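# Six arms stack one keg centred on another

## Task

Set one keg upright and centred on top of the other keg so that it stays there with no robot supporting it, then open the grippers and move every arm away from the kegs.

## Robot and tools

Setup: six identical i2rt Big YAM arms, arm1 to arm6. Each has six revolute joints, a two-finger gripper and a wrist camera. A seventh camera, cam_high, is fixed in the room. Arm foot positions in the shared scene frame (metres) and facing direction (degrees counter-clockwise from +x): arm1 (+0.42, +0.46, +0.76) facing -100; arm2 (+0.01, +0.47, +0.62) facing -81; arm3 (-0.44, +0.52, +0.66) facing -97; arm4 (-0.59, -0.23, +0.62) facing +57; arm5 (+0.02, -0.46, +0.71) facing +79; arm6 (+0.46, -0.52, +0.67) facing +105. Arms 1 to 3 stand on the +y side looking toward -y, arms 4 to 6 on the -y side looking toward +y. The hand reaches roughly 1.0 m from the joint1 axis.

Frame: the scene frame has its origin on the floor with +z up. The hand point is midway between the fingertips; the hand's z axis runs along the fingers and its y axis is the opening direction. With joints 1 and 6 at zero and the hand level and pointing forward, the wrist camera sits above the hand looking at the fingertips.

Tool execute_actions: arguments actions (a list holding one action, or empty) and cameras (optional list drawn from arm1_cam_wrist ... arm6_cam_wrist, cam_high, or all; omitted or null means all, [] means none). An action is an object keyed by arm name; each arm entry holds joints, a map from joint name to an absolute target, not an offset. Only the joints you name receive new targets; unnamed joints and unnamed arms may keep driving toward earlier targets. Joint names, units and ranges: joint1_rad -2.879 to 2.879 (base yaw, positive counter-clockwise seen from above, 0 points the arm along its foot's facing); joint2_rad 0 to 3.141 (shoulder, 0 is upper arm level pointing back, increasing lifts it up and forward); joint3_rad 0 to 3.019 (elbow, 0 fully folded, increasing opens); joint4_rad -1.692 to 1.57 (wrist pitch, positive tips fingers up); joint5_rad -1.57 to 1.57 (wrist sideways swing, positive toward the arm's right); joint6_rad -2.094 to 2.094 (hand roll, positive clockwise viewed from behind the hand); gripper_m 0 to 0.093 metres of fingertip separation. Done tolerances are about ±0.045, 0.14, 0.09, 0.055, 0.03, 0.035 rad and ±0.003 m. All named motions start at once and may finish at different times; any one action is capped at 15 s. Joints move at different speeds, so the hand can sweep a wide arc between postures. A bad key or out-of-range number rejects the whole call with nothing moving. An empty actions list just reports state and images.

Result lines: joint_positions (current angles and gripper), joint torques (raw drive output per arm joint, offset, scaled and noisy, nonzero even in free air, so unreliable as a contact sensor), a pictures line listing image order, and joint_status per named joint. Status words: off_target (stopped short, may still push); contact_stop or time_out (old target dropped, holds where it rests; a timed-out joint may still push toward a target within 0.375, 0.375, 0.113, 0.225, 0.075, 0.3 rad of where it stands and will move there if freed); not_followed with a "joint command not followed" line and cause (the self/inter-arm collision check blocked the arm targets, though a gripper target still runs; the arm may retry those targets on later actions). on_its_own lists joints acting without this call's command; "held at" is the held target, not the position. To relieve a pushing joint, command its reported position. Very small target changes may not move a joint. A held load slowly sags.

Tool wait: seconds from 0 to 10; nothing new is commanded, and it returns the same as an empty execute_actions.

Tool zoom_image: camera (one camera name) and region [x0, y0, x1, y1] in pixels of that camera's latest full image, origin top-left, at most 504 by 504. Images are 672x504. cam_high has a narrower view (fovy about 53.7 degrees, fx about 498) than the wrist cameras (about 85 to 88 degrees, fx about 260 to 274).

Tool finished_scene: scene (integer 1 or 2). It ends the current scene irreversibly after the last command has been held, and reports success; its result introduces the next task. Ending a reply without a tool call ends everything. If resuming, first send an empty execute_actions to learn the current scene and task.

Order: look (cam_high, wrist cameras, zoom) to locate both kegs, plan which arms grasp, open gripper, approach, close, lift, carry over the lower keg, lower until seated and centred, open, retract, confirm with images, then call finished_scene. The world keeps running while you reason; robots hold their last command meanwhile. Loose objects can occasionally get nudged.

Avoid: two robots pressing or slamming into each other (a hard press ends the run; the collision check ignores fingers, gripper housings and wrist cameras and may react late); dropping, slipping or slamming the kegs; knocking the lower keg over; prolonged hard pushes. The arms do not stop on contact and can press hard. Sustained load heats motors: a MOTOR HOT line appears at 85 °C, and at 100 °C an OVER-TEMPERATURE FAULT drops that arm and its gripper until it cools, with limit_stop_at_motor_heat on its unfinished keys (resend targets afterward). Heat partly persists into the next scene. Gripper force tops out around 50 to 62 N per pad, lower on some units. Arms act independently; if one stalls, the rest continue. Shorter total robot motion is better.

Each tool is called after "Emit:" as name(argument=value, ...) on one line, values as JSON.

## Session

Emit:
execute_actions(actions=[])

Scene clock: 0.00 s.
Joint torques (N m, as the arm reports them, + toward a larger angle): no reading
arm1.joint_positions: joint1_rad=+0.356 joint2_rad=+0.559 joint3_rad=+1.366 joint4_rad=-1.345 joint5_rad=+0.091 joint6_rad=-0.411 gripper_m=+0.094
arm1.joint_status: not commanded
arm1.hand: x=+0.4489 y=+0.2415 z=+1.2926 quat_wxyz=(-0.271, -0.425, -0.762, +0.406) (m; scene frame)
arm2.joint_positions: joint1_rad=-0.267 joint2_rad=+0.618 joint3_rad=+1.471 joint4_rad=-1.477 joint5_rad=-0.141 joint6_rad=+0.293 gripper_m=+0.094
arm2.joint_status: not commanded
arm2.hand: x=+0.0117 y=+0.2677 z=+1.1691 quat_wxyz=(-0.390, -0.723, -0.516, +0.244) (m; scene frame)
arm3.joint_positions: joint1_rad=+0.165 joint2_rad=+0.618 joint3_rad=+1.464 joint4_rad=-1.231 joint5_rad=+0.201 joint6_rad=+0.487 gripper_m=+0.094
arm3.joint_status: not commanded
arm3.hand: x=-0.4660 y=+0.2910 z=+1.2616 quat_wxyz=(-0.441, -0.728, -0.390, +0.351) (m; scene frame)
arm4.joint_positions: joint1_rad=-0.416 joint2_rad=+0.547 joint3_rad=+1.331 joint4_rad=-1.403 joint5_rad=-0.039 joint6_rad=-0.504 gripper_m=+0.095
arm4.joint_status: not commanded
arm4.hand: x=-0.4206 y=-0.1098 z=+1.1327 quat_wxyz=(-0.455, +0.465, -0.759, -0.030) (m; scene frame)
arm5.joint_positions: joint1_rad=+0.286 joint2_rad=+0.617 joint3_rad=+1.450 joint4_rad=-1.174 joint5_rad=+0.244 joint6_rad=+0.094 gripper_m=+0.094
arm5.joint_status: not commanded
arm5.hand: x=+0.0303 y=-0.2196 z=+1.3139 quat_wxyz=(-0.444, +0.529, -0.619, -0.376) (m; scene frame)
arm6.joint_positions: joint1_rad=-0.117 joint2_rad=+0.543 joint3_rad=+1.341 joint4_rad=-1.526 joint5_rad=-0.193 joint6_rad=+0.499 gripper_m=+0.094
arm6.joint_status: not commanded
arm6.hand: x=+0.4006 y=-0.3479 z=+1.1692 quat_wxyz=(-0.103, +0.554, -0.720, -0.405) (m; scene frame)
pictures: arm1_cam_wrist, arm2_cam_wrist, arm3_cam_wrist, arm4_cam_wrist, arm5_cam_wrist, arm6_cam_wrist, cam_high
Images, in order (width x height): arm1_cam_wrist 672x504, arm2_cam_wrist 672x504, arm3_cam_wrist 672x504, arm4_cam_wrist 672x504, arm5_cam_wrist 672x504, arm6_cam_wrist 672x504, cam_high 672x504.

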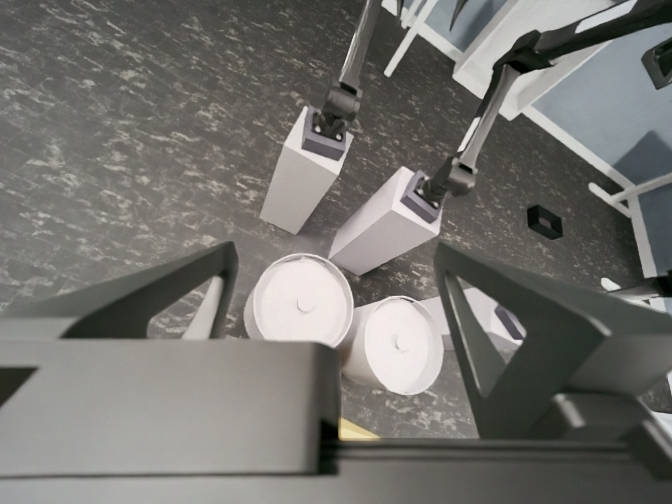

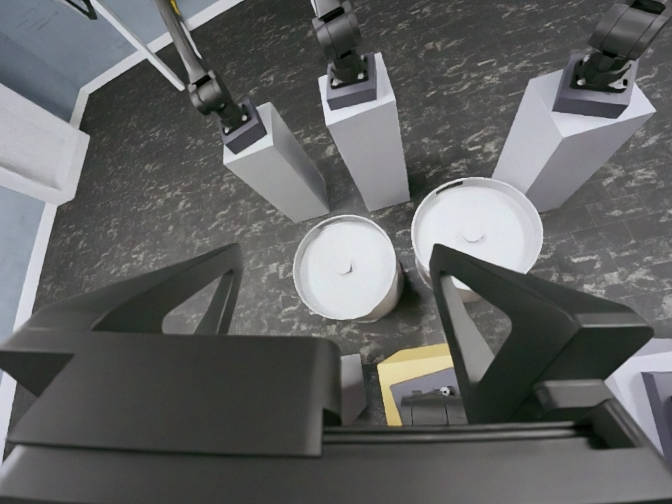

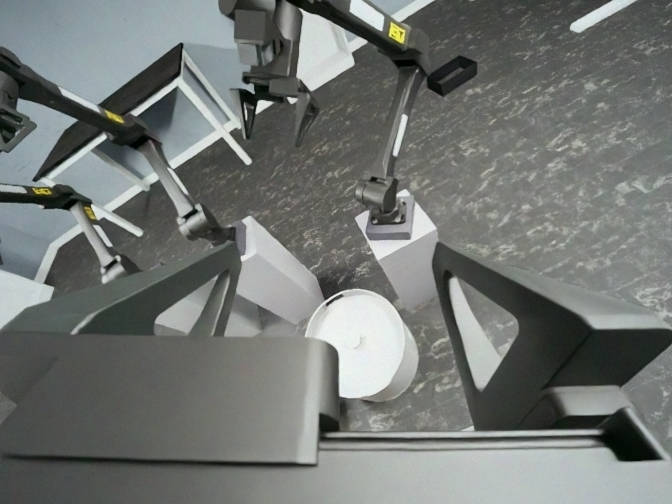

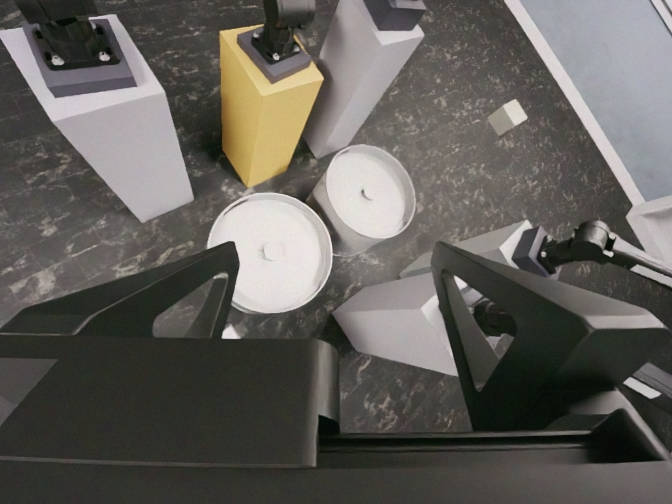

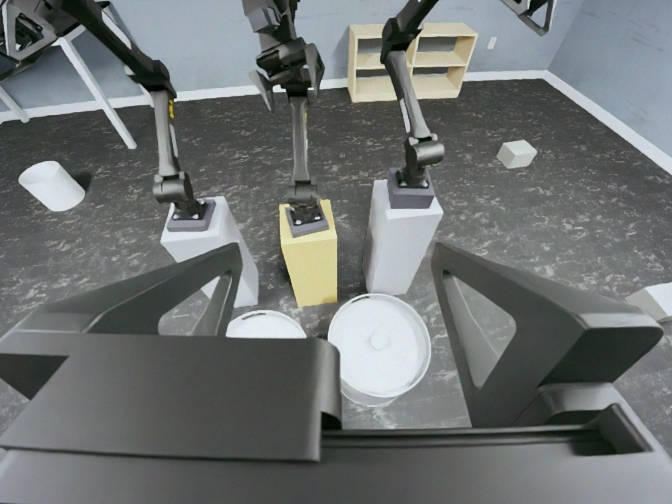

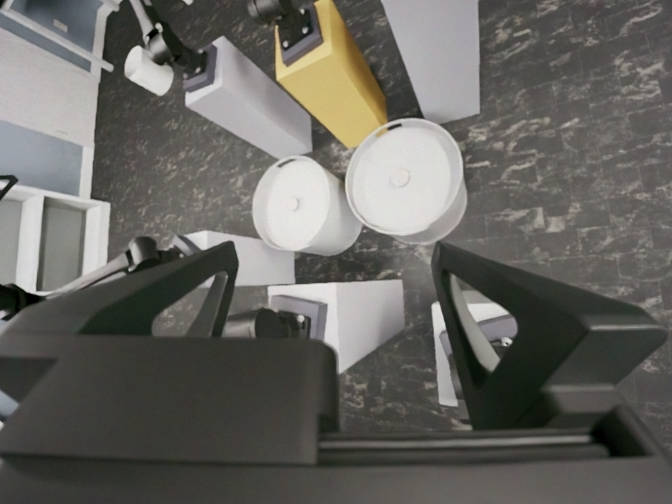

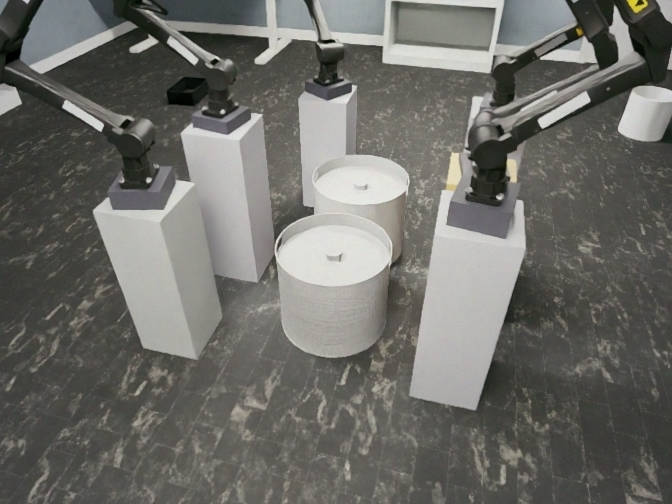

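Emit:
execute_actions(actions=[{"arm2":{"joints":{"joint1_rad":-0.15,"joint2_rad":1.2,"joint3_rad":1.2,"joint4_rad":-1.55,"joint5_rad":0,"joint6_rad":0}},"arm5":{"joints":{"joint1_rad":0.19,"joint2_rad":1.4,"joint3_rad":0.9,"joint4_rad":-1.07,"joint5_rad":0,"joint6_rad":0}},"arm1":{"joints":{"joint1_rad":1.2,"joint2_rad":2.2,"joint3_rad":1.5,"joint4_rad":-0.85,"joint5_rad":0,"joint6_rad":0}},"arm6":{"joints":{"joint1_rad":-1.2,"joint2_rad":1.57,"joint3_rad":1.57,"joint4_rad":0,"joint5_rad":0,"joint6_rad":0}},"arm3":{"joints":{"joint2_rad":0.1,"joint3_rad":0.1,"joint4_rad":0,"joint5_rad":0,"joint6_rad":0}}}], cameras=["arm2_cam_wrist","arm5_cam_wrist","cam_high"])

Emit:
zoom_image(camera="cam_high", region=[250,130,450,370])

Scene clock: 24.10 s.
Joint torques (N m, as the arm reports them, + toward a larger angle): arm1=[ -2.41 -19.84   8.73   0.28  -0.02   0.18] | arm2=[ 1.9  -9.56 10.2  -0.16  0.04 -0.28] | arm3=[ 0.95  1.5  12.13  2.59 -0.16 -0.15] | arm4=[0.75 3.19 9.68 1.67 0.01 0.09] | arm5=[ 0.28 -8.31  9.12  0.28 -0.12 -0.06] | arm6=[ -0.52 -16.71  13.66   3.56   0.02   0.07]
arm1.joint_positions: joint1_rad=+1.211 joint2_rad=+2.199 joint3_rad=+1.488 joint4_rad=-0.851 joint5_rad=+0.000 joint6_rad=-0.014 gripper_m=+0.094
arm1.joint_status: all done
arm1.hand: x=+0.9299 y=+0.1644 z=+0.6499 quat_wxyz=(+0.002, -0.253, -0.967, -0.005) (m; scene frame)
arm2.joint_positions: joint1_rad=-0.156 joint2_rad=+1.214 joint3_rad=+1.178 joint4_rad=-1.536 joint5_rad=-0.003 joint6_rad=+0.014 gripper_m=+0.094
arm2.joint_status: all done
arm2.hand: x=+0.0101 y=+0.1360 z=+0.8686 quat_wxyz=(-0.001, -0.712, -0.702, +0.000) (m; scene frame)
arm3.joint_positions: joint1_rad=+0.165 joint2_rad=+0.100 joint3_rad=+0.086 joint4_rad=-0.020 joint5_rad=+0.004 joint6_rad=+0.010 gripper_m=+0.094
arm3.joint_status: all done
arm3.hand: x=-0.4307 y=+0.2415 z=+0.8840 quat_wxyz=(-0.503, -0.501, -0.513, +0.482) (m; scene frame)
arm4.joint_positions: joint1_rad=-0.416 joint2_rad=+0.547 joint3_rad=+1.331 joint4_rad=-1.403 joint5_rad=-0.039 joint6_rad=-0.504 gripper_m=+0.095
arm4.joint_status: not commanded
arm4.hand: x=-0.4206 y=-0.1098 z=+1.1327 quat_wxyz=(-0.455, +0.465, -0.759, -0.030) (m; scene frame)
arm5.joint_positions: joint1_rad=+0.198 joint2_rad=+1.406 joint3_rad=+0.866 joint4_rad=-1.069 joint5_rad=+0.003 joint6_rad=+0.009 gripper_m=+0.094
arm5.joint_status: all done
arm5.hand: x=+0.0155 y=-0.1151 z=+0.7792 quat_wxyz=(+0.009, +0.708, -0.705, +0.020) (m; scene frame)
arm6.joint_positions: joint1_rad=-1.206 joint2_rad=+1.594 joint3_rad=+1.532 joint4_rad=-0.032 joint5_rad=+0.000 joint6_rad=+0.016 gripper_m=+0.094
arm6.joint_status: all done
arm6.hand: x=+1.0444 y=-0.0926 z=+1.1340 quat_wxyz=(-0.638, +0.224, -0.704, -0.216) (m; scene frame)
pictures: arm2_cam_wrist, arm5_cam_wrist, cam_high
Images, in order (width x height): arm2_cam_wrist 672x504, arm5_cam_wrist 672x504, cam_high 672x504.

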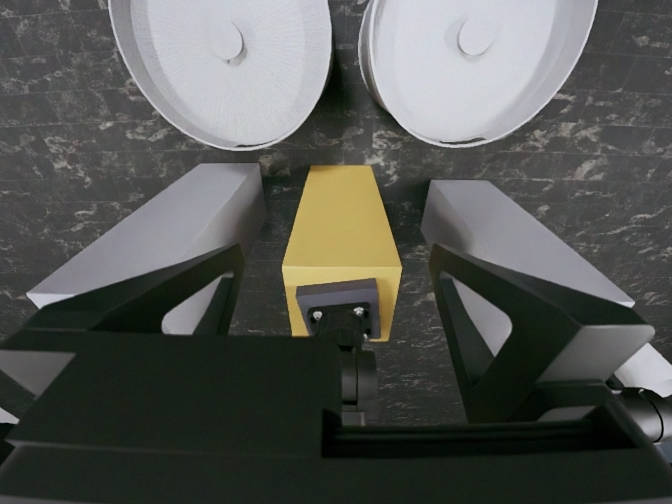

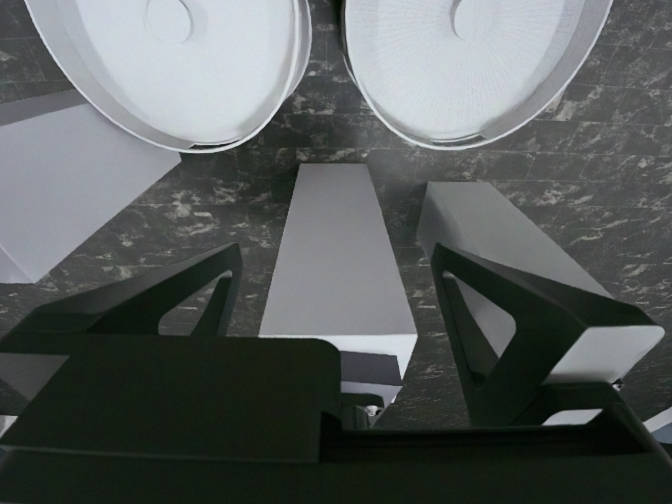

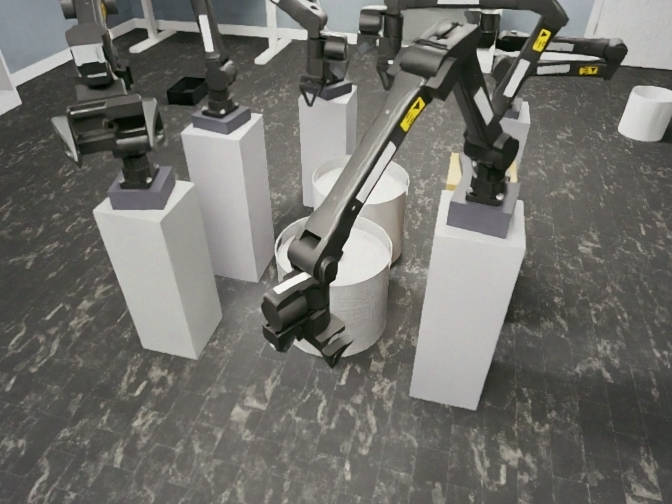

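Region (250, 130, 450, 370) of cam_high's 672x504 image, scaled by 2.100, with more detail than that image has.

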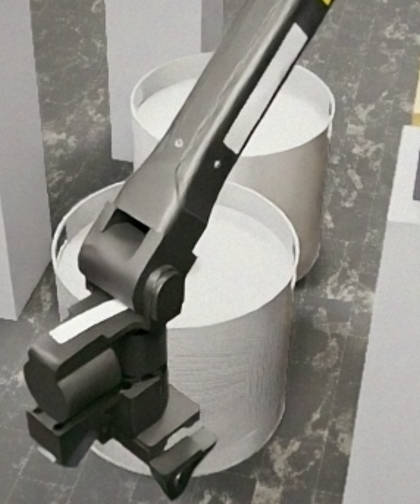

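Emit:
execute_actions(actions=[{"arm2":{"joints":{"joint1_rad":0.58,"joint2_rad":1.91,"joint3_rad":0.82,"joint4_rad":-0.47,"joint6_rad":-0.57}},"arm5":{"joints":{"joint1_rad":-0.285,"joint2_rad":2.12,"joint3_rad":0.67,"joint4_rad":-0.1,"joint6_rad":-1.78}},"arm1":{"joints":{"joint1_rad":2.2,"joint2_rad":1.4,"joint3_rad":1.0}},"arm6":{"joints":{"joint1_rad":-2.2,"joint2_rad":1.4,"joint3_rad":1.0,"joint4_rad":-1}},"arm3":{"joints":{"joint2_rad":1.2,"joint3_rad":1.6,"joint1_rad":-0.5,"joint4_rad":-1.6}},"arm4":{"joints":{"joint1_rad":0.3,"joint2_rad":0.2}}}], cameras=["arm2_cam_wrist","arm5_cam_wrist","cam_high"])

Scene clock: 79.37 s.
Joint torques (N m, as the arm reports them, + toward a larger angle): arm1=[-1.35 -9.28 10.09  0.97  0.04  0.16] | arm2=[  1.13 -14.74   4.67   1.14  -0.03  -0.31] | arm3=[-0.36 -8.17 13.04  0.95 -0.05 -0.16] | arm4=[1.28 8.75 5.59 1.86 0.04 0.1 ] | arm5=[ 1.07 -9.98  1.37  0.82 -0.15 -0.02] | arm6=[ -1.12 -10.8   10.52   0.    -0.02   0.07]
arm1.joint_positions: joint1_rad=+2.198 joint2_rad=+1.386 joint3_rad=+1.002 joint4_rad=-0.850 joint5_rad=-0.002 joint6_rad=-0.011 gripper_m=+0.094
arm1.joint_status: all done
arm1.hand: x=+0.8282 y=+0.6604 z=+0.8964 quat_wxyz=(-0.161, +0.230, -0.959, -0.046) (m; scene frame)
arm2.joint_positions: joint1_rad=+0.582 joint2_rad=+1.910 joint3_rad=+0.811 joint4_rad=-0.486 joint5_rad=+0.000 joint6_rad=-0.555 gripper_m=+0.094
arm2.joint_status: all done
arm2.hand: x=+0.2666 y=+0.1866 z=+0.4977 quat_wxyz=(+0.006, -0.138, -0.990, -0.003) (m; scene frame)
arm3.joint_positions: joint1_rad=-0.490 joint2_rad=+1.199 joint3_rad=+1.560 joint4_rad=-1.593 joint5_rad=+0.001 joint6_rad=+0.008 gripper_m=+0.094
arm3.joint_status: all done
arm3.hand: x=-0.6643 y=+0.2070 z=+1.0732 quat_wxyz=(-0.079, -0.878, -0.448, +0.151) (m; scene frame)
arm4.joint_positions: joint1_rad=+0.293 joint2_rad=+0.190 joint3_rad=+1.350 joint4_rad=-1.403 joint5_rad=-0.039 joint6_rad=-0.504 gripper_m=+0.095
arm4.joint_status: all done
arm4.hand: x=-0.5797 y=-0.1720 z=+1.1807 quat_wxyz=(-0.561, +0.623, -0.486, -0.246) (m; scene frame)
arm5.joint_positions: joint1_rad=-0.285 joint2_rad=+2.115 joint3_rad=+0.666 joint4_rad=-0.111 joint5_rad=+0.001 joint6_rad=-1.771 gripper_m=+0.094
arm5.joint_status: all done
arm5.hand: x=+0.1703 y=-0.1708 z=+0.5024 quat_wxyz=(-0.005, +0.991, -0.134, +0.008) (m; scene frame)
arm6.joint_positions: joint1_rad=-2.199 joint2_rad=+1.413 joint3_rad=+0.973 joint4_rad=-0.983 joint5_rad=+0.001 joint6_rad=+0.014 gripper_m=+0.094
arm6.joint_status: all done
arm6.hand: x=+0.8447 y=-0.6654 z=+0.7812 quat_wxyz=(-0.072, -0.185, -0.980, +0.012) (m; scene frame)
pictures: arm2_cam_wrist, arm5_cam_wrist, cam_high
Images, in order (width x height): arm2_cam_wrist 672x504, arm5_cam_wrist 672x504, cam_high 672x504.

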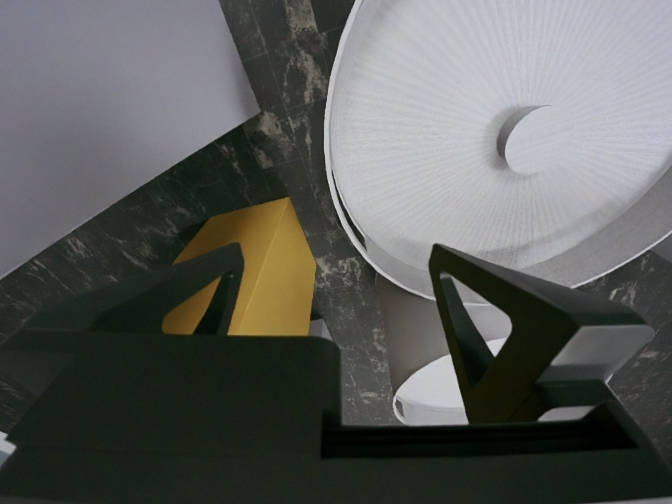

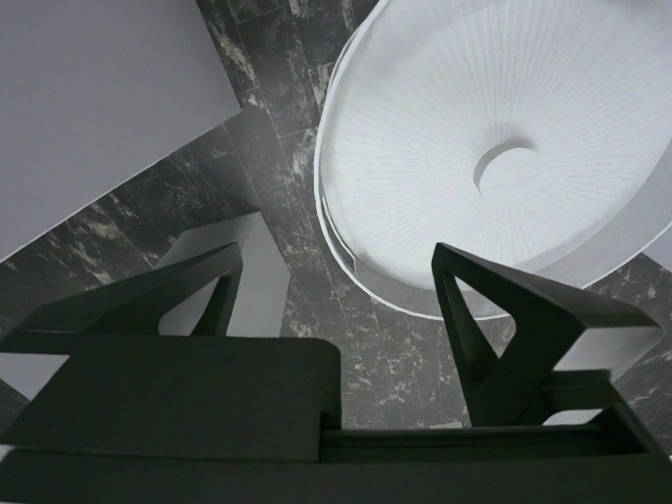

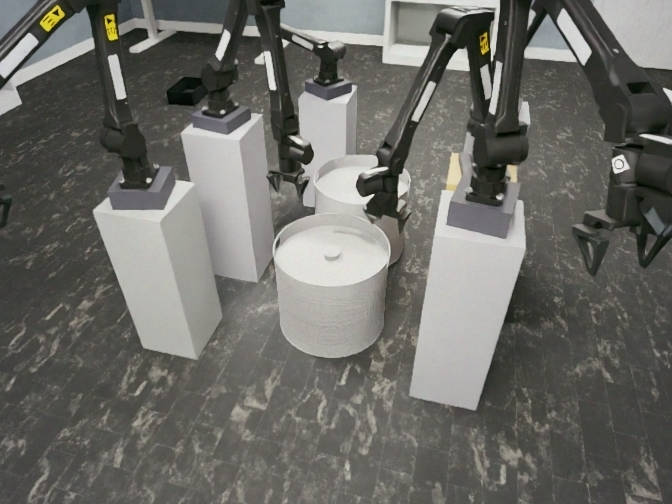

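Emit:
execute_actions(actions=[{"arm2":{"joints":{"joint1_rad":0.623,"joint2_rad":2.223,"joint3_rad":0.90,"joint4_rad":-0.225,"joint6_rad":-0.53}},"arm5":{"joints":{"joint1_rad":-0.365,"joint2_rad":2.484,"joint3_rad":0.79,"joint4_rad":0.135,"joint6_rad":-1.87}},"arm3":{"joints":{"joint1_rad":-1.8}}}], cameras=["arm2_cam_wrist","arm5_cam_wrist","cam_high"])

Scene clock: 98.47 s.
Joint torques (N m, as the arm reports them, + toward a larger angle): arm1=[-1.36 -9.33 10.08  0.95  0.04  0.16] | arm2=[  1.31 -18.51   2.43   1.1   -0.08   0.01] | arm3=[-0.14 -8.04 12.92  0.67 -0.08 -0.14] | arm4=[1.22 8.74 5.53 1.84 0.05 0.09] | arm5=[  0.94 -12.19  -0.76   0.6   -0.14  -0.06] | arm6=[ -1.11 -10.63  10.49   0.01  -0.02   0.07]
arm1.joint_positions: joint1_rad=+2.198 joint2_rad=+1.386 joint3_rad=+1.002 joint4_rad=-0.850 joint5_rad=-0.002 joint6_rad=-0.011 gripper_m=+0.094
arm1.joint_status: not commanded
arm1.hand: x=+0.8282 y=+0.6604 z=+0.8964 quat_wxyz=(-0.161, +0.230, -0.959, -0.046) (m; scene frame)
arm2.joint_positions: joint1_rad=+0.620 joint2_rad=+2.241 joint3_rad=+0.894 joint4_rad=-0.241 joint5_rad=+0.000 joint6_rad=-0.544 gripper_m=+0.094
arm2.joint_status: all done
arm2.hand: x=+0.2830 y=+0.1901 z=+0.3854 quat_wxyz=(+0.007, -0.125, -0.992, -0.004) (m; scene frame)
arm3.joint_positions: joint1_rad=-1.792 joint2_rad=+1.199 joint3_rad=+1.560 joint4_rad=-1.593 joint5_rad=+0.001 joint6_rad=+0.008 gripper_m=+0.094
arm3.joint_status: all done
arm3.hand: x=-0.8028 y=+0.6546 z=+1.0714 quat_wxyz=(+0.027, -0.970, +0.175, +0.166) (m; scene frame)
arm4.joint_positions: joint1_rad=+0.293 joint2_rad=+0.190 joint3_rad=+1.350 joint4_rad=-1.403 joint5_rad=-0.039 joint6_rad=-0.504 gripper_m=+0.095
arm4.joint_status: not commanded
arm4.hand: x=-0.5797 y=-0.1720 z=+1.1807 quat_wxyz=(-0.561, +0.623, -0.486, -0.246) (m; scene frame)
arm5.joint_positions: joint1_rad=-0.366 joint2_rad=+2.501 joint3_rad=+0.787 joint4_rad=+0.125 joint5_rad=+0.000 joint6_rad=-1.862 gripper_m=+0.094
arm5.joint_status: all done
arm5.hand: x=+0.1854 y=-0.1991 z=+0.3868 quat_wxyz=(+0.008, +0.992, -0.130, +0.003) (m; scene frame)
arm6.joint_positions: joint1_rad=-2.199 joint2_rad=+1.413 joint3_rad=+0.973 joint4_rad=-0.983 joint5_rad=+0.001 joint6_rad=+0.014 gripper_m=+0.094
arm6.joint_status: not commanded
arm6.hand: x=+0.8447 y=-0.6654 z=+0.7812 quat_wxyz=(-0.072, -0.185, -0.980, +0.012) (m; scene frame)
pictures: arm2_cam_wrist, arm5_cam_wrist, cam_high
Images, in order (width x height): arm2_cam_wrist 672x504, arm5_cam_wrist 672x504, cam_high 672x504.

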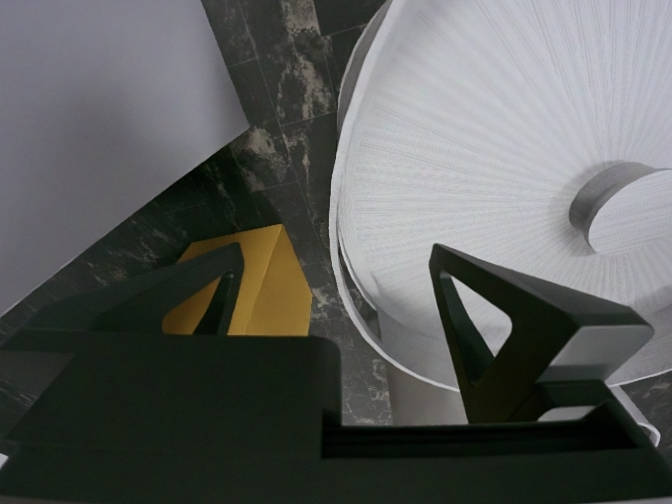

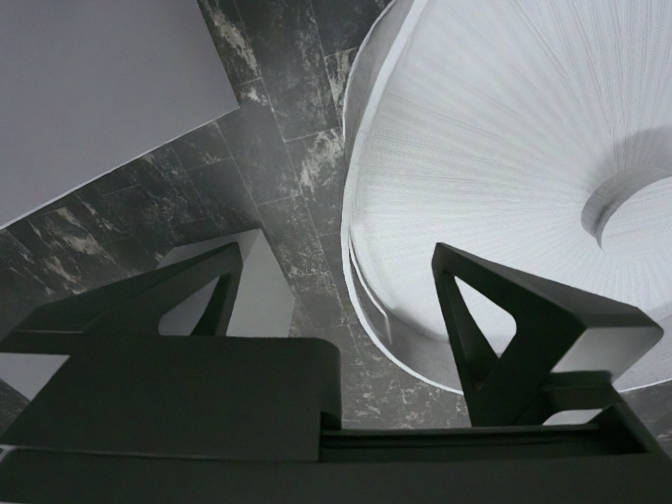

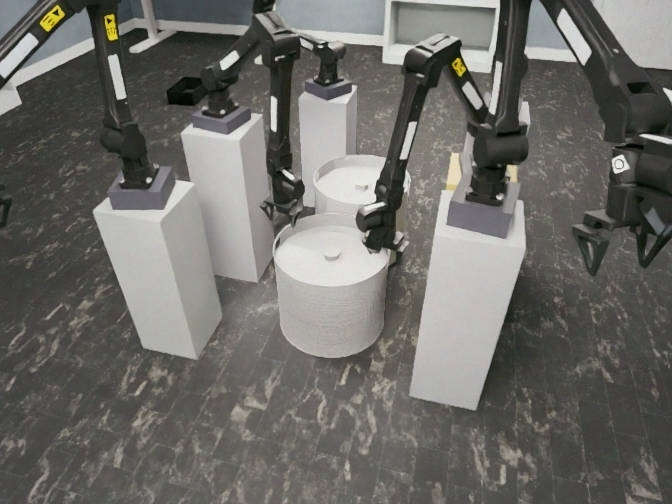

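Emit:
execute_actions(actions=[{"arm2":{"joints":{"joint1_rad":0.635,"joint2_rad":2.385,"joint3_rad":0.955,"joint4_rad":-0.11,"joint6_rad":-0.51}},"arm5":{"joints":{"joint1_rad":-0.378,"joint2_rad":2.655,"joint3_rad":0.903,"joint4_rad":0.203,"joint6_rad":-1.885}}}], cameras=[])

Emit:
execute_actions(actions=[{"arm2":{"joints":{"gripper_m":0}},"arm5":{"joints":{"gripper_m":0}}}], cameras=["arm2_cam_wrist","arm5_cam_wrist","cam_high"])

Scene clock: 109.90 s.
Joint torques (N m, as the arm reports them, + toward a larger angle): arm1=[-1.35 -9.37 10.09  0.97  0.04  0.16] | arm2=[  2.33 -18.56   1.8    1.07  -0.07   0.01] | arm3=[ 0.03 -8.37 12.92  0.9  -0.06 -0.21] | arm4=[1.13 8.52 5.53 1.83 0.04 0.09] | arm5=[  0.14 -11.56  -1.18   0.56  -0.24  -0.05] | arm6=[ -1.14 -10.62  10.49   0.    -0.02   0.07]
arm1.joint_positions: joint1_rad=+2.198 joint2_rad=+1.386 joint3_rad=+1.002 joint4_rad=-0.850 joint5_rad=-0.002 joint6_rad=-0.011 gripper_m=+0.094
arm1.joint_status: not commanded
arm1.hand: x=+0.8282 y=+0.6604 z=+0.8964 quat_wxyz=(-0.161, +0.230, -0.959, -0.046) (m; scene frame)
arm2.joint_positions: joint1_rad=+0.625 joint2_rad=+2.397 joint3_rad=+0.951 joint4_rad=-0.124 joint5_rad=+0.000 joint6_rad=-0.525 gripper_m=+0.094
arm2.joint_status: all done
arm2.hand: x=+0.2867 y=+0.1890 z=+0.3309 quat_wxyz=(+0.000, -0.132, -0.991, +0.002) (m; scene frame)
arm3.joint_positions: joint1_rad=-1.792 joint2_rad=+1.199 joint3_rad=+1.560 joint4_rad=-1.593 joint5_rad=+0.001 joint6_rad=+0.008 gripper_m=+0.094
arm3.joint_status: not commanded
arm3.hand: x=-0.8028 y=+0.6546 z=+1.0714 quat_wxyz=(+0.027, -0.970, +0.175, +0.166) (m; scene frame)
arm4.joint_positions: joint1_rad=+0.293 joint2_rad=+0.190 joint3_rad=+1.350 joint4_rad=-1.403 joint5_rad=-0.039 joint6_rad=-0.504 gripper_m=+0.095
arm4.joint_status: not commanded
arm4.hand: x=-0.5797 y=-0.1720 z=+1.1807 quat_wxyz=(-0.561, +0.623, -0.486, -0.246) (m; scene frame)
arm5.joint_positions: joint1_rad=-0.367 joint2_rad=+2.659 joint3_rad=+0.903 joint4_rad=+0.197 joint5_rad=+0.003 joint6_rad=-1.877 gripper_m=+0.094
arm5.joint_status: all done
arm5.hand: x=+0.1937 y=-0.1880 z=+0.3331 quat_wxyz=(-0.004, +0.992, -0.123, +0.010) (m; scene frame)
arm6.joint_positions: joint1_rad=-2.199 joint2_rad=+1.413 joint3_rad=+0.973 joint4_rad=-0.983 joint5_rad=+0.001 joint6_rad=+0.014 gripper_m=+0.094
arm6.joint_status: not commanded
arm6.hand: x=+0.8447 y=-0.6654 z=+0.7812 quat_wxyz=(-0.072, -0.185, -0.980, +0.012) (m; scene frame)
pictures: none
No camera images: the call's "cameras" was empty. Leave "cameras" out to get every camera's image.

Scene clock: 110.67 s.
Joint torques (N m, as the arm reports them, + toward a larger angle): arm1=[-1.34 -9.3  10.1   0.98  0.04  0.16] | arm2=[  1.16 -18.28   1.66   1.04  -0.27   0.  ] | arm3=[ 0.81 -7.77 13.12  1.05 -0.05 -0.14] | arm4=[1.15 8.55 5.54 1.85 0.05 0.1 ] | arm5=[  0.36 -12.05  -0.71   0.69  -0.13  -0.13] | arm6=[ -1.14 -10.66  10.49   0.    -0.02   0.07]
arm1.joint_positions: joint1_rad=+2.198 joint2_rad=+1.386 joint3_rad=+1.002 joint4_rad=-0.850 joint5_rad=-0.002 joint6_rad=-0.011 gripper_m=+0.094
arm1.joint_status: not commanded
arm1.hand: x=+0.8282 y=+0.6604 z=+0.8964 quat_wxyz=(-0.161, +0.230, -0.959, -0.046) (m; scene frame)
arm2.joint_positions: joint1_rad=+0.631 joint2_rad=+2.397 joint3_rad=+0.950 joint4_rad=-0.123 joint5_rad=+0.005 joint6_rad=-0.521 gripper_m=+0.002
arm2.joint_status: all done
arm2.hand: x=+0.2873 y=+0.1907 z=+0.3308 quat_wxyz=(+0.002, -0.131, -0.991, +0.003) (m; scene frame)
arm3.joint_positions: joint1_rad=-1.792 joint2_rad=+1.199 joint3_rad=+1.560 joint4_rad=-1.593 joint5_rad=+0.001 joint6_rad=+0.008 gripper_m=+0.094
arm3.joint_status: not commanded
arm3.hand: x=-0.8028 y=+0.6546 z=+1.0714 quat_wxyz=(+0.027, -0.970, +0.175, +0.166) (m; scene frame)
arm4.joint_positions: joint1_rad=+0.293 joint2_rad=+0.190 joint3_rad=+1.350 joint4_rad=-1.403 joint5_rad=-0.039 joint6_rad=-0.504 gripper_m=+0.095
arm4.joint_status: not commanded
arm4.hand: x=-0.5797 y=-0.1720 z=+1.1807 quat_wxyz=(-0.561, +0.623, -0.486, -0.246) (m; scene frame)
arm5.joint_positions: joint1_rad=-0.370 joint2_rad=+2.661 joint3_rad=+0.893 joint4_rad=+0.195 joint5_rad=+0.000 joint6_rad=-1.867 gripper_m=+0.002
arm5.joint_status: all done
arm5.hand: x=+0.1903 y=-0.1946 z=+0.3333 quat_wxyz=(+0.001, +0.992, -0.129, +0.006) (m; scene frame)
arm6.joint_positions: joint1_rad=-2.199 joint2_rad=+1.413 joint3_rad=+0.973 joint4_rad=-0.983 joint5_rad=+0.001 joint6_rad=+0.014 gripper_m=+0.094
arm6.joint_status: not commanded
arm6.hand: x=+0.8447 y=-0.6654 z=+0.7812 quat_wxyz=(-0.072, -0.185, -0.980, +0.012) (m; scene frame)
pictures: arm2_cam_wrist, arm5_cam_wrist, cam_high
Images, in order (width x height): arm2_cam_wrist 672x504, arm5_cam_wrist 672x504, cam_high 672x504.

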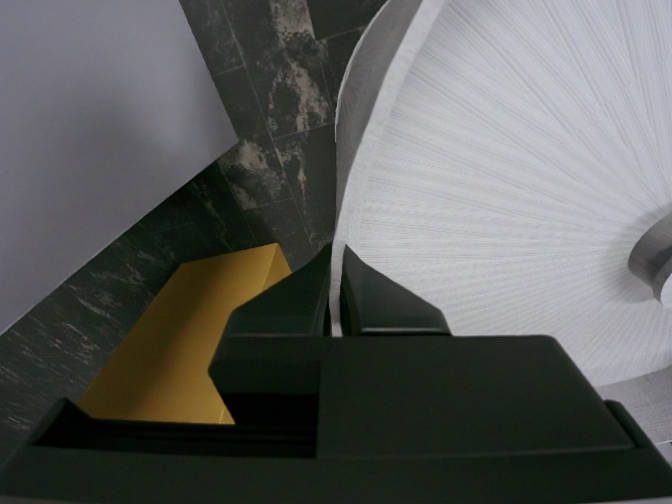

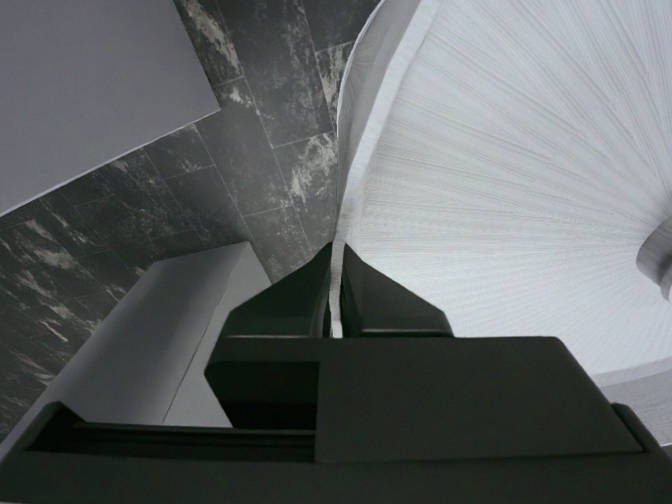

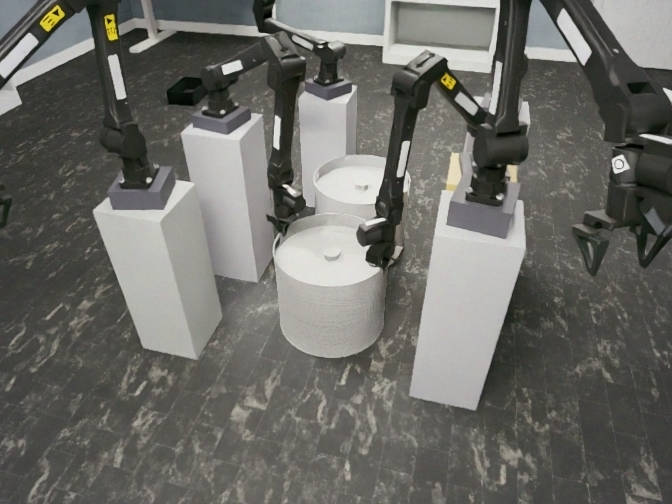

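Test lift.

Emit:
execute_actions(actions=[{"arm2":{"joints":{"joint2_rad":2.22,"joint3_rad":0.89,"joint4_rad":-0.23}},"arm5":{"joints":{"joint2_rad":2.484,"joint3_rad":0.788,"joint4_rad":0.13}}}], cameras=["arm2_cam_wrist","arm5_cam_wrist","cam_high"])

Scene clock: 117.37 s.
Joint torques (N m, as the arm reports them, + toward a larger angle): arm1=[-1.35 -9.27 10.09  0.97  0.04  0.16] | arm2=[  2.05 -34.46  -2.02  -2.29  -1.09   0.23] | arm3=[-0.2  -8.2  12.85  0.84 -0.05 -0.2 ] | arm4=[1.15 8.52 5.52 1.81 0.04 0.1 ] | arm5=[  0.25 -22.14  -8.16  -2.     0.68   0.05] | arm6=[ -1.15 -10.63  10.5    0.    -0.02   0.07]
arm1.joint_positions: joint1_rad=+2.198 joint2_rad=+1.386 joint3_rad=+1.002 joint4_rad=-0.850 joint5_rad=-0.002 joint6_rad=-0.011 gripper_m=+0.094
arm1.joint_status: not commanded
arm1.hand: x=+0.8282 y=+0.6604 z=+0.8964 quat_wxyz=(-0.161, +0.230, -0.959, -0.046) (m; scene frame)
arm2.joint_positions: joint1_rad=+0.629 joint2_rad=+2.388 joint3_rad=+0.930 joint4_rad=-0.155 joint5_rad=+0.027 joint6_rad=-0.544 gripper_m=+0.002
arm2.joint_status: joint2_rad time_out (moved -0.009 of -0.177); joint4_rad time_out (moved -0.033 of -0.107); the others done
arm2.on_its_own: joint2_rad reads +2.388 and still pushes toward +2.220 since a time_out; joint4_rad reads -0.155 and still pushes toward -0.230 since a time_out
arm2.hand: x=+0.2725 y=+0.1991 z=+0.3337 quat_wxyz=(+0.025, -0.120, -0.992, -0.001) (m; scene frame)
arm3.joint_positions: joint1_rad=-1.792 joint2_rad=+1.199 joint3_rad=+1.560 joint4_rad=-1.593 joint5_rad=+0.001 joint6_rad=+0.008 gripper_m=+0.094
arm3.joint_status: not commanded
arm3.hand: x=-0.8028 y=+0.6546 z=+1.0714 quat_wxyz=(+0.027, -0.970, +0.175, +0.166) (m; scene frame)
arm4.joint_positions: joint1_rad=+0.293 joint2_rad=+0.190 joint3_rad=+1.350 joint4_rad=-1.403 joint5_rad=-0.039 joint6_rad=-0.504 gripper_m=+0.095
arm4.joint_status: not commanded
arm4.hand: x=-0.5797 y=-0.1720 z=+1.1807 quat_wxyz=(-0.561, +0.623, -0.486, -0.246) (m; scene frame)
arm5.joint_positions: joint1_rad=-0.369 joint2_rad=+2.652 joint3_rad=+0.891 joint4_rad=+0.185 joint5_rad=-0.020 joint6_rad=-1.890 gripper_m=+0.002
arm5.joint_status: joint2_rad time_out (moved -0.009 of -0.177); joint3_rad time_out (moved -0.002 of -0.105); joint4_rad time_out (moved -0.009 of -0.065)
arm5.on_its_own: joint2_rad reads +2.652 and still pushes toward +2.484 since a time_out; joint3_rad reads +0.891 and still pushes toward +0.788 since a time_out; joint4_rad reads +0.185 and still pushes toward +0.130 since a time_out
arm5.hand: x=+0.1874 y=-0.1918 z=+0.3361 quat_wxyz=(-0.002, +0.993, -0.117, -0.004) (m; scene frame)
arm6.joint_positions: joint1_rad=-2.199 joint2_rad=+1.413 joint3_rad=+0.973 joint4_rad=-0.983 joint5_rad=+0.001 joint6_rad=+0.014 gripper_m=+0.094
arm6.joint_status: not commanded
arm6.hand: x=+0.8447 y=-0.6654 z=+0.7812 quat_wxyz=(-0.072, -0.185, -0.980, +0.012) (m; scene frame)
pictures: arm2_cam_wrist, arm5_cam_wrist, cam_high
Images, in order (width x height): arm2_cam_wrist 672x504, arm5_cam_wrist 672x504, cam_high 672x504.

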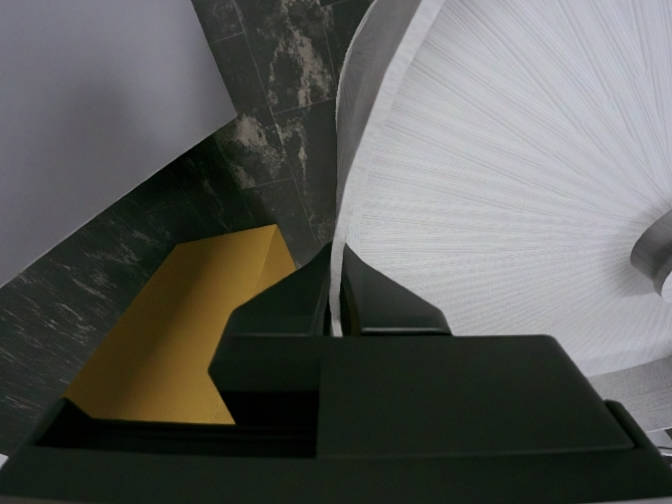

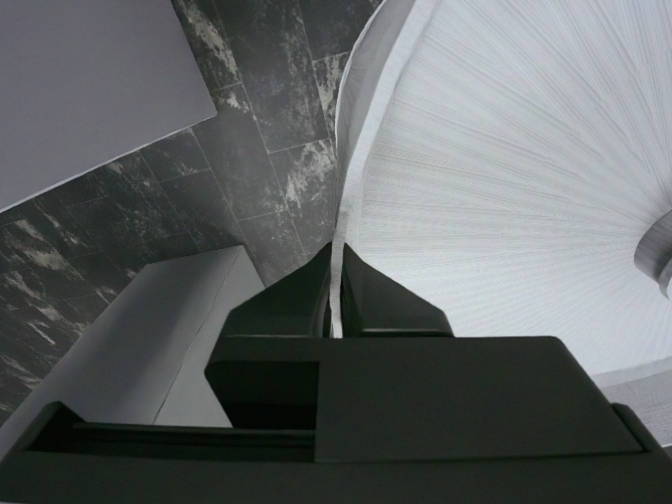

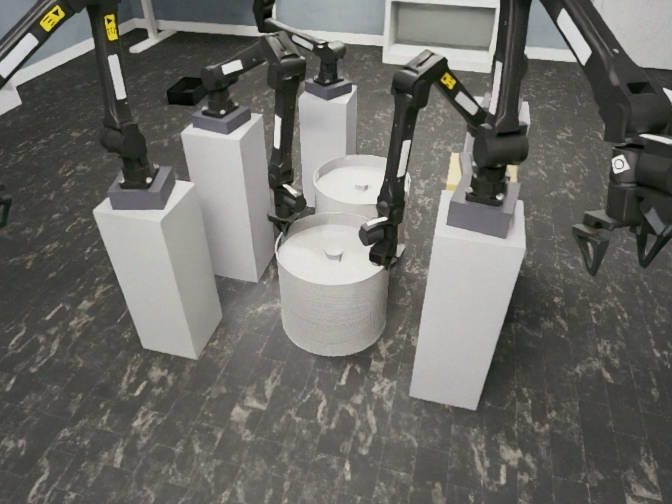

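Emit:
execute_actions(actions=[{"arm2":{"joints":{"joint2_rad":2.08,"joint3_rad":0.97,"joint4_rad":-0.14}},"arm5":{"joints":{"joint2_rad":2.39,"joint3_rad":0.84,"joint4_rad":0.19}}}], cameras=["arm2_cam_wrist","arm5_cam_wrist","cam_high"])

Scene clock: 127.03 s.
Joint torques (N m, as the arm reports them, + toward a larger angle): arm1=[-1.36 -9.28 10.11  0.96  0.04  0.16] | arm2=[  0.66 -43.12   4.93   1.17   0.05  -0.19] | arm3=[ 0.85 -7.99 12.87  0.75 -0.05 -0.14] | arm4=[1.18 8.68 5.54 1.85 0.05 0.09] | arm5=[  0.69 -26.24  -3.55   0.42  -0.18  -0.18] | arm6=[ -1.13 -10.64  10.49   0.    -0.02   0.07]
arm1.joint_positions: joint1_rad=+2.198 joint2_rad=+1.386 joint3_rad=+1.002 joint4_rad=-0.850 joint5_rad=-0.002 joint6_rad=-0.011 gripper_m=+0.094
arm1.joint_status: not commanded
arm1.hand: x=+0.8282 y=+0.6604 z=+0.8964 quat_wxyz=(-0.161, +0.230, -0.959, -0.046) (m; scene frame)
arm2.joint_positions: joint1_rad=+0.642 joint2_rad=+2.327 joint3_rad=+0.930 joint4_rad=-0.153 joint5_rad=-0.003 joint6_rad=-0.504 gripper_m=+0.003
arm2.joint_status: joint2_rad time_out (moved -0.060 of -0.308); the others done
arm2.on_its_own: joint2_rad reads +2.327 and still pushes toward +2.080 since a time_out
arm2.hand: x=+0.2978 y=+0.1886 z=+0.3559 quat_wxyz=(-0.009, -0.134, -0.991, +0.006) (m; scene frame)
arm3.joint_positions: joint1_rad=-1.792 joint2_rad=+1.199 joint3_rad=+1.560 joint4_rad=-1.593 joint5_rad=+0.001 joint6_rad=+0.008 gripper_m=+0.094
arm3.joint_status: not commanded
arm3.hand: x=-0.8028 y=+0.6546 z=+1.0714 quat_wxyz=(+0.027, -0.970, +0.175, +0.166) (m; scene frame)
arm4.joint_positions: joint1_rad=+0.293 joint2_rad=+0.190 joint3_rad=+1.350 joint4_rad=-1.403 joint5_rad=-0.039 joint6_rad=-0.504 gripper_m=+0.095
arm4.joint_status: not commanded
arm4.hand: x=-0.5797 y=-0.1720 z=+1.1807 quat_wxyz=(-0.561, +0.623, -0.486, -0.246) (m; scene frame)
arm5.joint_positions: joint1_rad=-0.376 joint2_rad=+2.623 joint3_rad=+0.874 joint4_rad=+0.188 joint5_rad=+0.001 joint6_rad=-1.863 gripper_m=+0.002
arm5.joint_status: joint2_rad time_out (moved -0.030 of -0.262); the others done
arm5.on_its_own: joint2_rad reads +2.623 and still pushes toward +2.390 since a time_out
arm5.hand: x=+0.1950 y=-0.1906 z=+0.3459 quat_wxyz=(-0.005, +0.991, -0.134, +0.009) (m; scene frame)
arm6.joint_positions: joint1_rad=-2.199 joint2_rad=+1.413 joint3_rad=+0.973 joint4_rad=-0.983 joint5_rad=+0.001 joint6_rad=+0.014 gripper_m=+0.094
arm6.joint_status: not commanded
arm6.hand: x=+0.8447 y=-0.6654 z=+0.7812 quat_wxyz=(-0.072, -0.185, -0.980, +0.012) (m; scene frame)
pictures: arm2_cam_wrist, arm5_cam_wrist, cam_high
Images, in order (width x height): arm2_cam_wrist 672x504, arm5_cam_wrist 672x504, cam_high 672x504.

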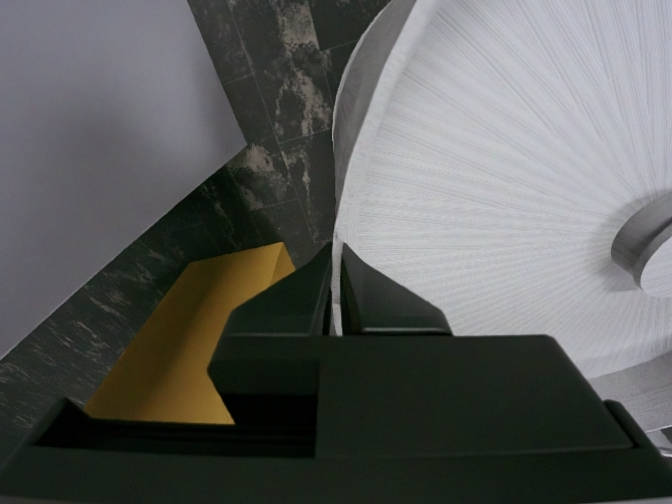

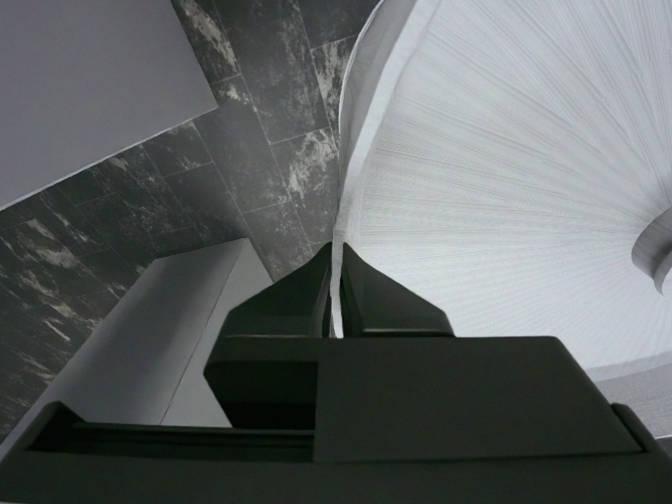

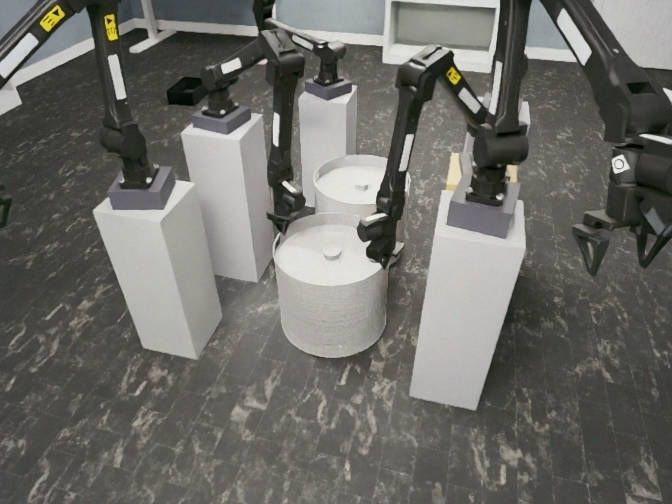

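Emit:
execute_actions(actions=[{"arm2":{"joints":{"joint2_rad":2.34,"joint3_rad":0.93}},"arm5":{"joints":{"joint2_rad":2.63,"joint3_rad":0.875}}}], cameras=[])

Emit:
execute_actions(actions=[{"arm2":{"joints":{"gripper_m":0.06}},"arm5":{"joints":{"gripper_m":0.06}}}], cameras=[])

Scene clock: 134.93 s.
Joint torques (N m, as the arm reports them, + toward a larger angle): arm1=[-1.34 -9.31 10.08  0.96  0.04  0.16] | arm2=[  0.38 -18.66   2.14   0.61   0.15  -0.06] | arm3=[-0.11 -7.62 13.05  0.92 -0.08 -0.17] | arm4=[1.21 8.63 5.53 1.85 0.05 0.1 ] | arm5=[  0.39 -12.45  -2.46   0.2    0.33  -0.02] | arm6=[ -1.14 -10.66  10.49   0.    -0.02   0.07]
arm1.joint_positions: joint1_rad=+2.198 joint2_rad=+1.386 joint3_rad=+1.002 joint4_rad=-0.850 joint5_rad=-0.002 joint6_rad=-0.011 gripper_m=+0.094
arm1.joint_status: not commanded
arm1.hand: x=+0.8282 y=+0.6604 z=+0.8964 quat_wxyz=(-0.161, +0.230, -0.959, -0.046) (m; scene frame)
arm2.joint_positions: joint1_rad=+0.645 joint2_rad=+2.366 joint3_rad=+0.917 joint4_rad=-0.140 joint5_rad=-0.005 joint6_rad=-0.518 gripper_m=+0.003
arm2.joint_status: all done
arm2.hand: x=+0.2840 y=+0.2039 z=+0.3407 quat_wxyz=(+0.006, -0.125, -0.992, -0.006) (m; scene frame)
arm3.joint_positions: joint1_rad=-1.792 joint2_rad=+1.199 joint3_rad=+1.560 joint4_rad=-1.593 joint5_rad=+0.001 joint6_rad=+0.008 gripper_m=+0.094
arm3.joint_status: not commanded
arm3.hand: x=-0.8028 y=+0.6546 z=+1.0714 quat_wxyz=(+0.027, -0.970, +0.175, +0.166) (m; scene frame)
arm4.joint_positions: joint1_rad=+0.293 joint2_rad=+0.190 joint3_rad=+1.350 joint4_rad=-1.403 joint5_rad=-0.039 joint6_rad=-0.504 gripper_m=+0.095
arm4.joint_status: not commanded
arm4.hand: x=-0.5797 y=-0.1720 z=+1.1807 quat_wxyz=(-0.561, +0.623, -0.486, -0.246) (m; scene frame)
arm5.joint_positions: joint1_rad=-0.372 joint2_rad=+2.640 joint3_rad=+0.895 joint4_rad=+0.193 joint5_rad=-0.011 joint6_rad=-1.882 gripper_m=+0.003
arm5.joint_status: all done
arm5.hand: x=+0.1950 y=-0.1845 z=+0.3393 quat_wxyz=(-0.011, +0.992, -0.122, +0.005) (m; scene frame)
arm6.joint_positions: joint1_rad=-2.199 joint2_rad=+1.413 joint3_rad=+0.973 joint4_rad=-0.983 joint5_rad=+0.001 joint6_rad=+0.014 gripper_m=+0.094
arm6.joint_status: not commanded
arm6.hand: x=+0.8447 y=-0.6654 z=+0.7812 quat_wxyz=(-0.072, -0.185, -0.980, +0.012) (m; scene frame)
pictures: none
No camera images: the call's "cameras" was empty. Leave "cameras" out to get every camera's image.

Scene clock: 135.57 s.
Joint torques (N m, as the arm reports them, + toward a larger angle): arm1=[-1.38 -9.33 10.08  0.97  0.04  0.16] | arm2=[  0.44 -19.17   2.17   0.44   0.03  -0.04] | arm3=[-0.26 -8.19 12.94  0.84 -0.03 -0.16] | arm4=[1.22 8.53 5.52 1.84 0.04 0.1 ] | arm5=[  0.41 -12.36  -1.89   0.17  -0.03   0.  ] | arm6=[ -1.15 -10.63  10.49   0.    -0.02   0.07]
arm1.joint_positions: joint1_rad=+2.198 joint2_rad=+1.386 joint3_rad=+1.002 joint4_rad=-0.850 joint5_rad=-0.002 joint6_rad=-0.011 gripper_m=+0.094
arm1.joint_status: not commanded
arm1.hand: x=+0.8282 y=+0.6604 z=+0.8964 quat_wxyz=(-0.161, +0.230, -0.959, -0.046) (m; scene frame)
arm2.joint_positions: joint1_rad=+0.644 joint2_rad=+2.361 joint3_rad=+0.918 joint4_rad=-0.140 joint5_rad=-0.002 joint6_rad=-0.518 gripper_m=+0.060
arm2.joint_status: all done
arm2.hand: x=+0.2852 y=+0.2013 z=+0.3425 quat_wxyz=(+0.004, -0.126, -0.992, -0.003) (m; scene frame)
arm3.joint_positions: joint1_rad=-1.792 joint2_rad=+1.199 joint3_rad=+1.560 joint4_rad=-1.593 joint5_rad=+0.001 joint6_rad=+0.008 gripper_m=+0.094
arm3.joint_status: not commanded
arm3.hand: x=-0.8028 y=+0.6546 z=+1.0714 quat_wxyz=(+0.027, -0.970, +0.175, +0.166) (m; scene frame)
arm4.joint_positions: joint1_rad=+0.293 joint2_rad=+0.190 joint3_rad=+1.350 joint4_rad=-1.403 joint5_rad=-0.039 joint6_rad=-0.504 gripper_m=+0.095
arm4.joint_status: not commanded
arm4.hand: x=-0.5797 y=-0.1720 z=+1.1807 quat_wxyz=(-0.561, +0.623, -0.486, -0.246) (m; scene frame)
arm5.joint_positions: joint1_rad=-0.372 joint2_rad=+2.639 joint3_rad=+0.885 joint4_rad=+0.193 joint5_rad=-0.002 joint6_rad=-1.882 gripper_m=+0.060
arm5.joint_status: all done
arm5.hand: x=+0.1932 y=-0.1903 z=+0.3403 quat_wxyz=(-0.004, +0.992, -0.123, +0.007) (m; scene frame)
arm6.joint_positions: joint1_rad=-2.199 joint2_rad=+1.413 joint3_rad=+0.973 joint4_rad=-0.983 joint5_rad=+0.001 joint6_rad=+0.014 gripper_m=+0.094
arm6.joint_status: not commanded
arm6.hand: x=+0.8447 y=-0.6654 z=+0.7812 quat_wxyz=(-0.072, -0.185, -0.980, +0.012) (m; scene frame)
pictures: none
No camera images: the call's "cameras" was empty. Leave "cameras" out to get every camera's image.


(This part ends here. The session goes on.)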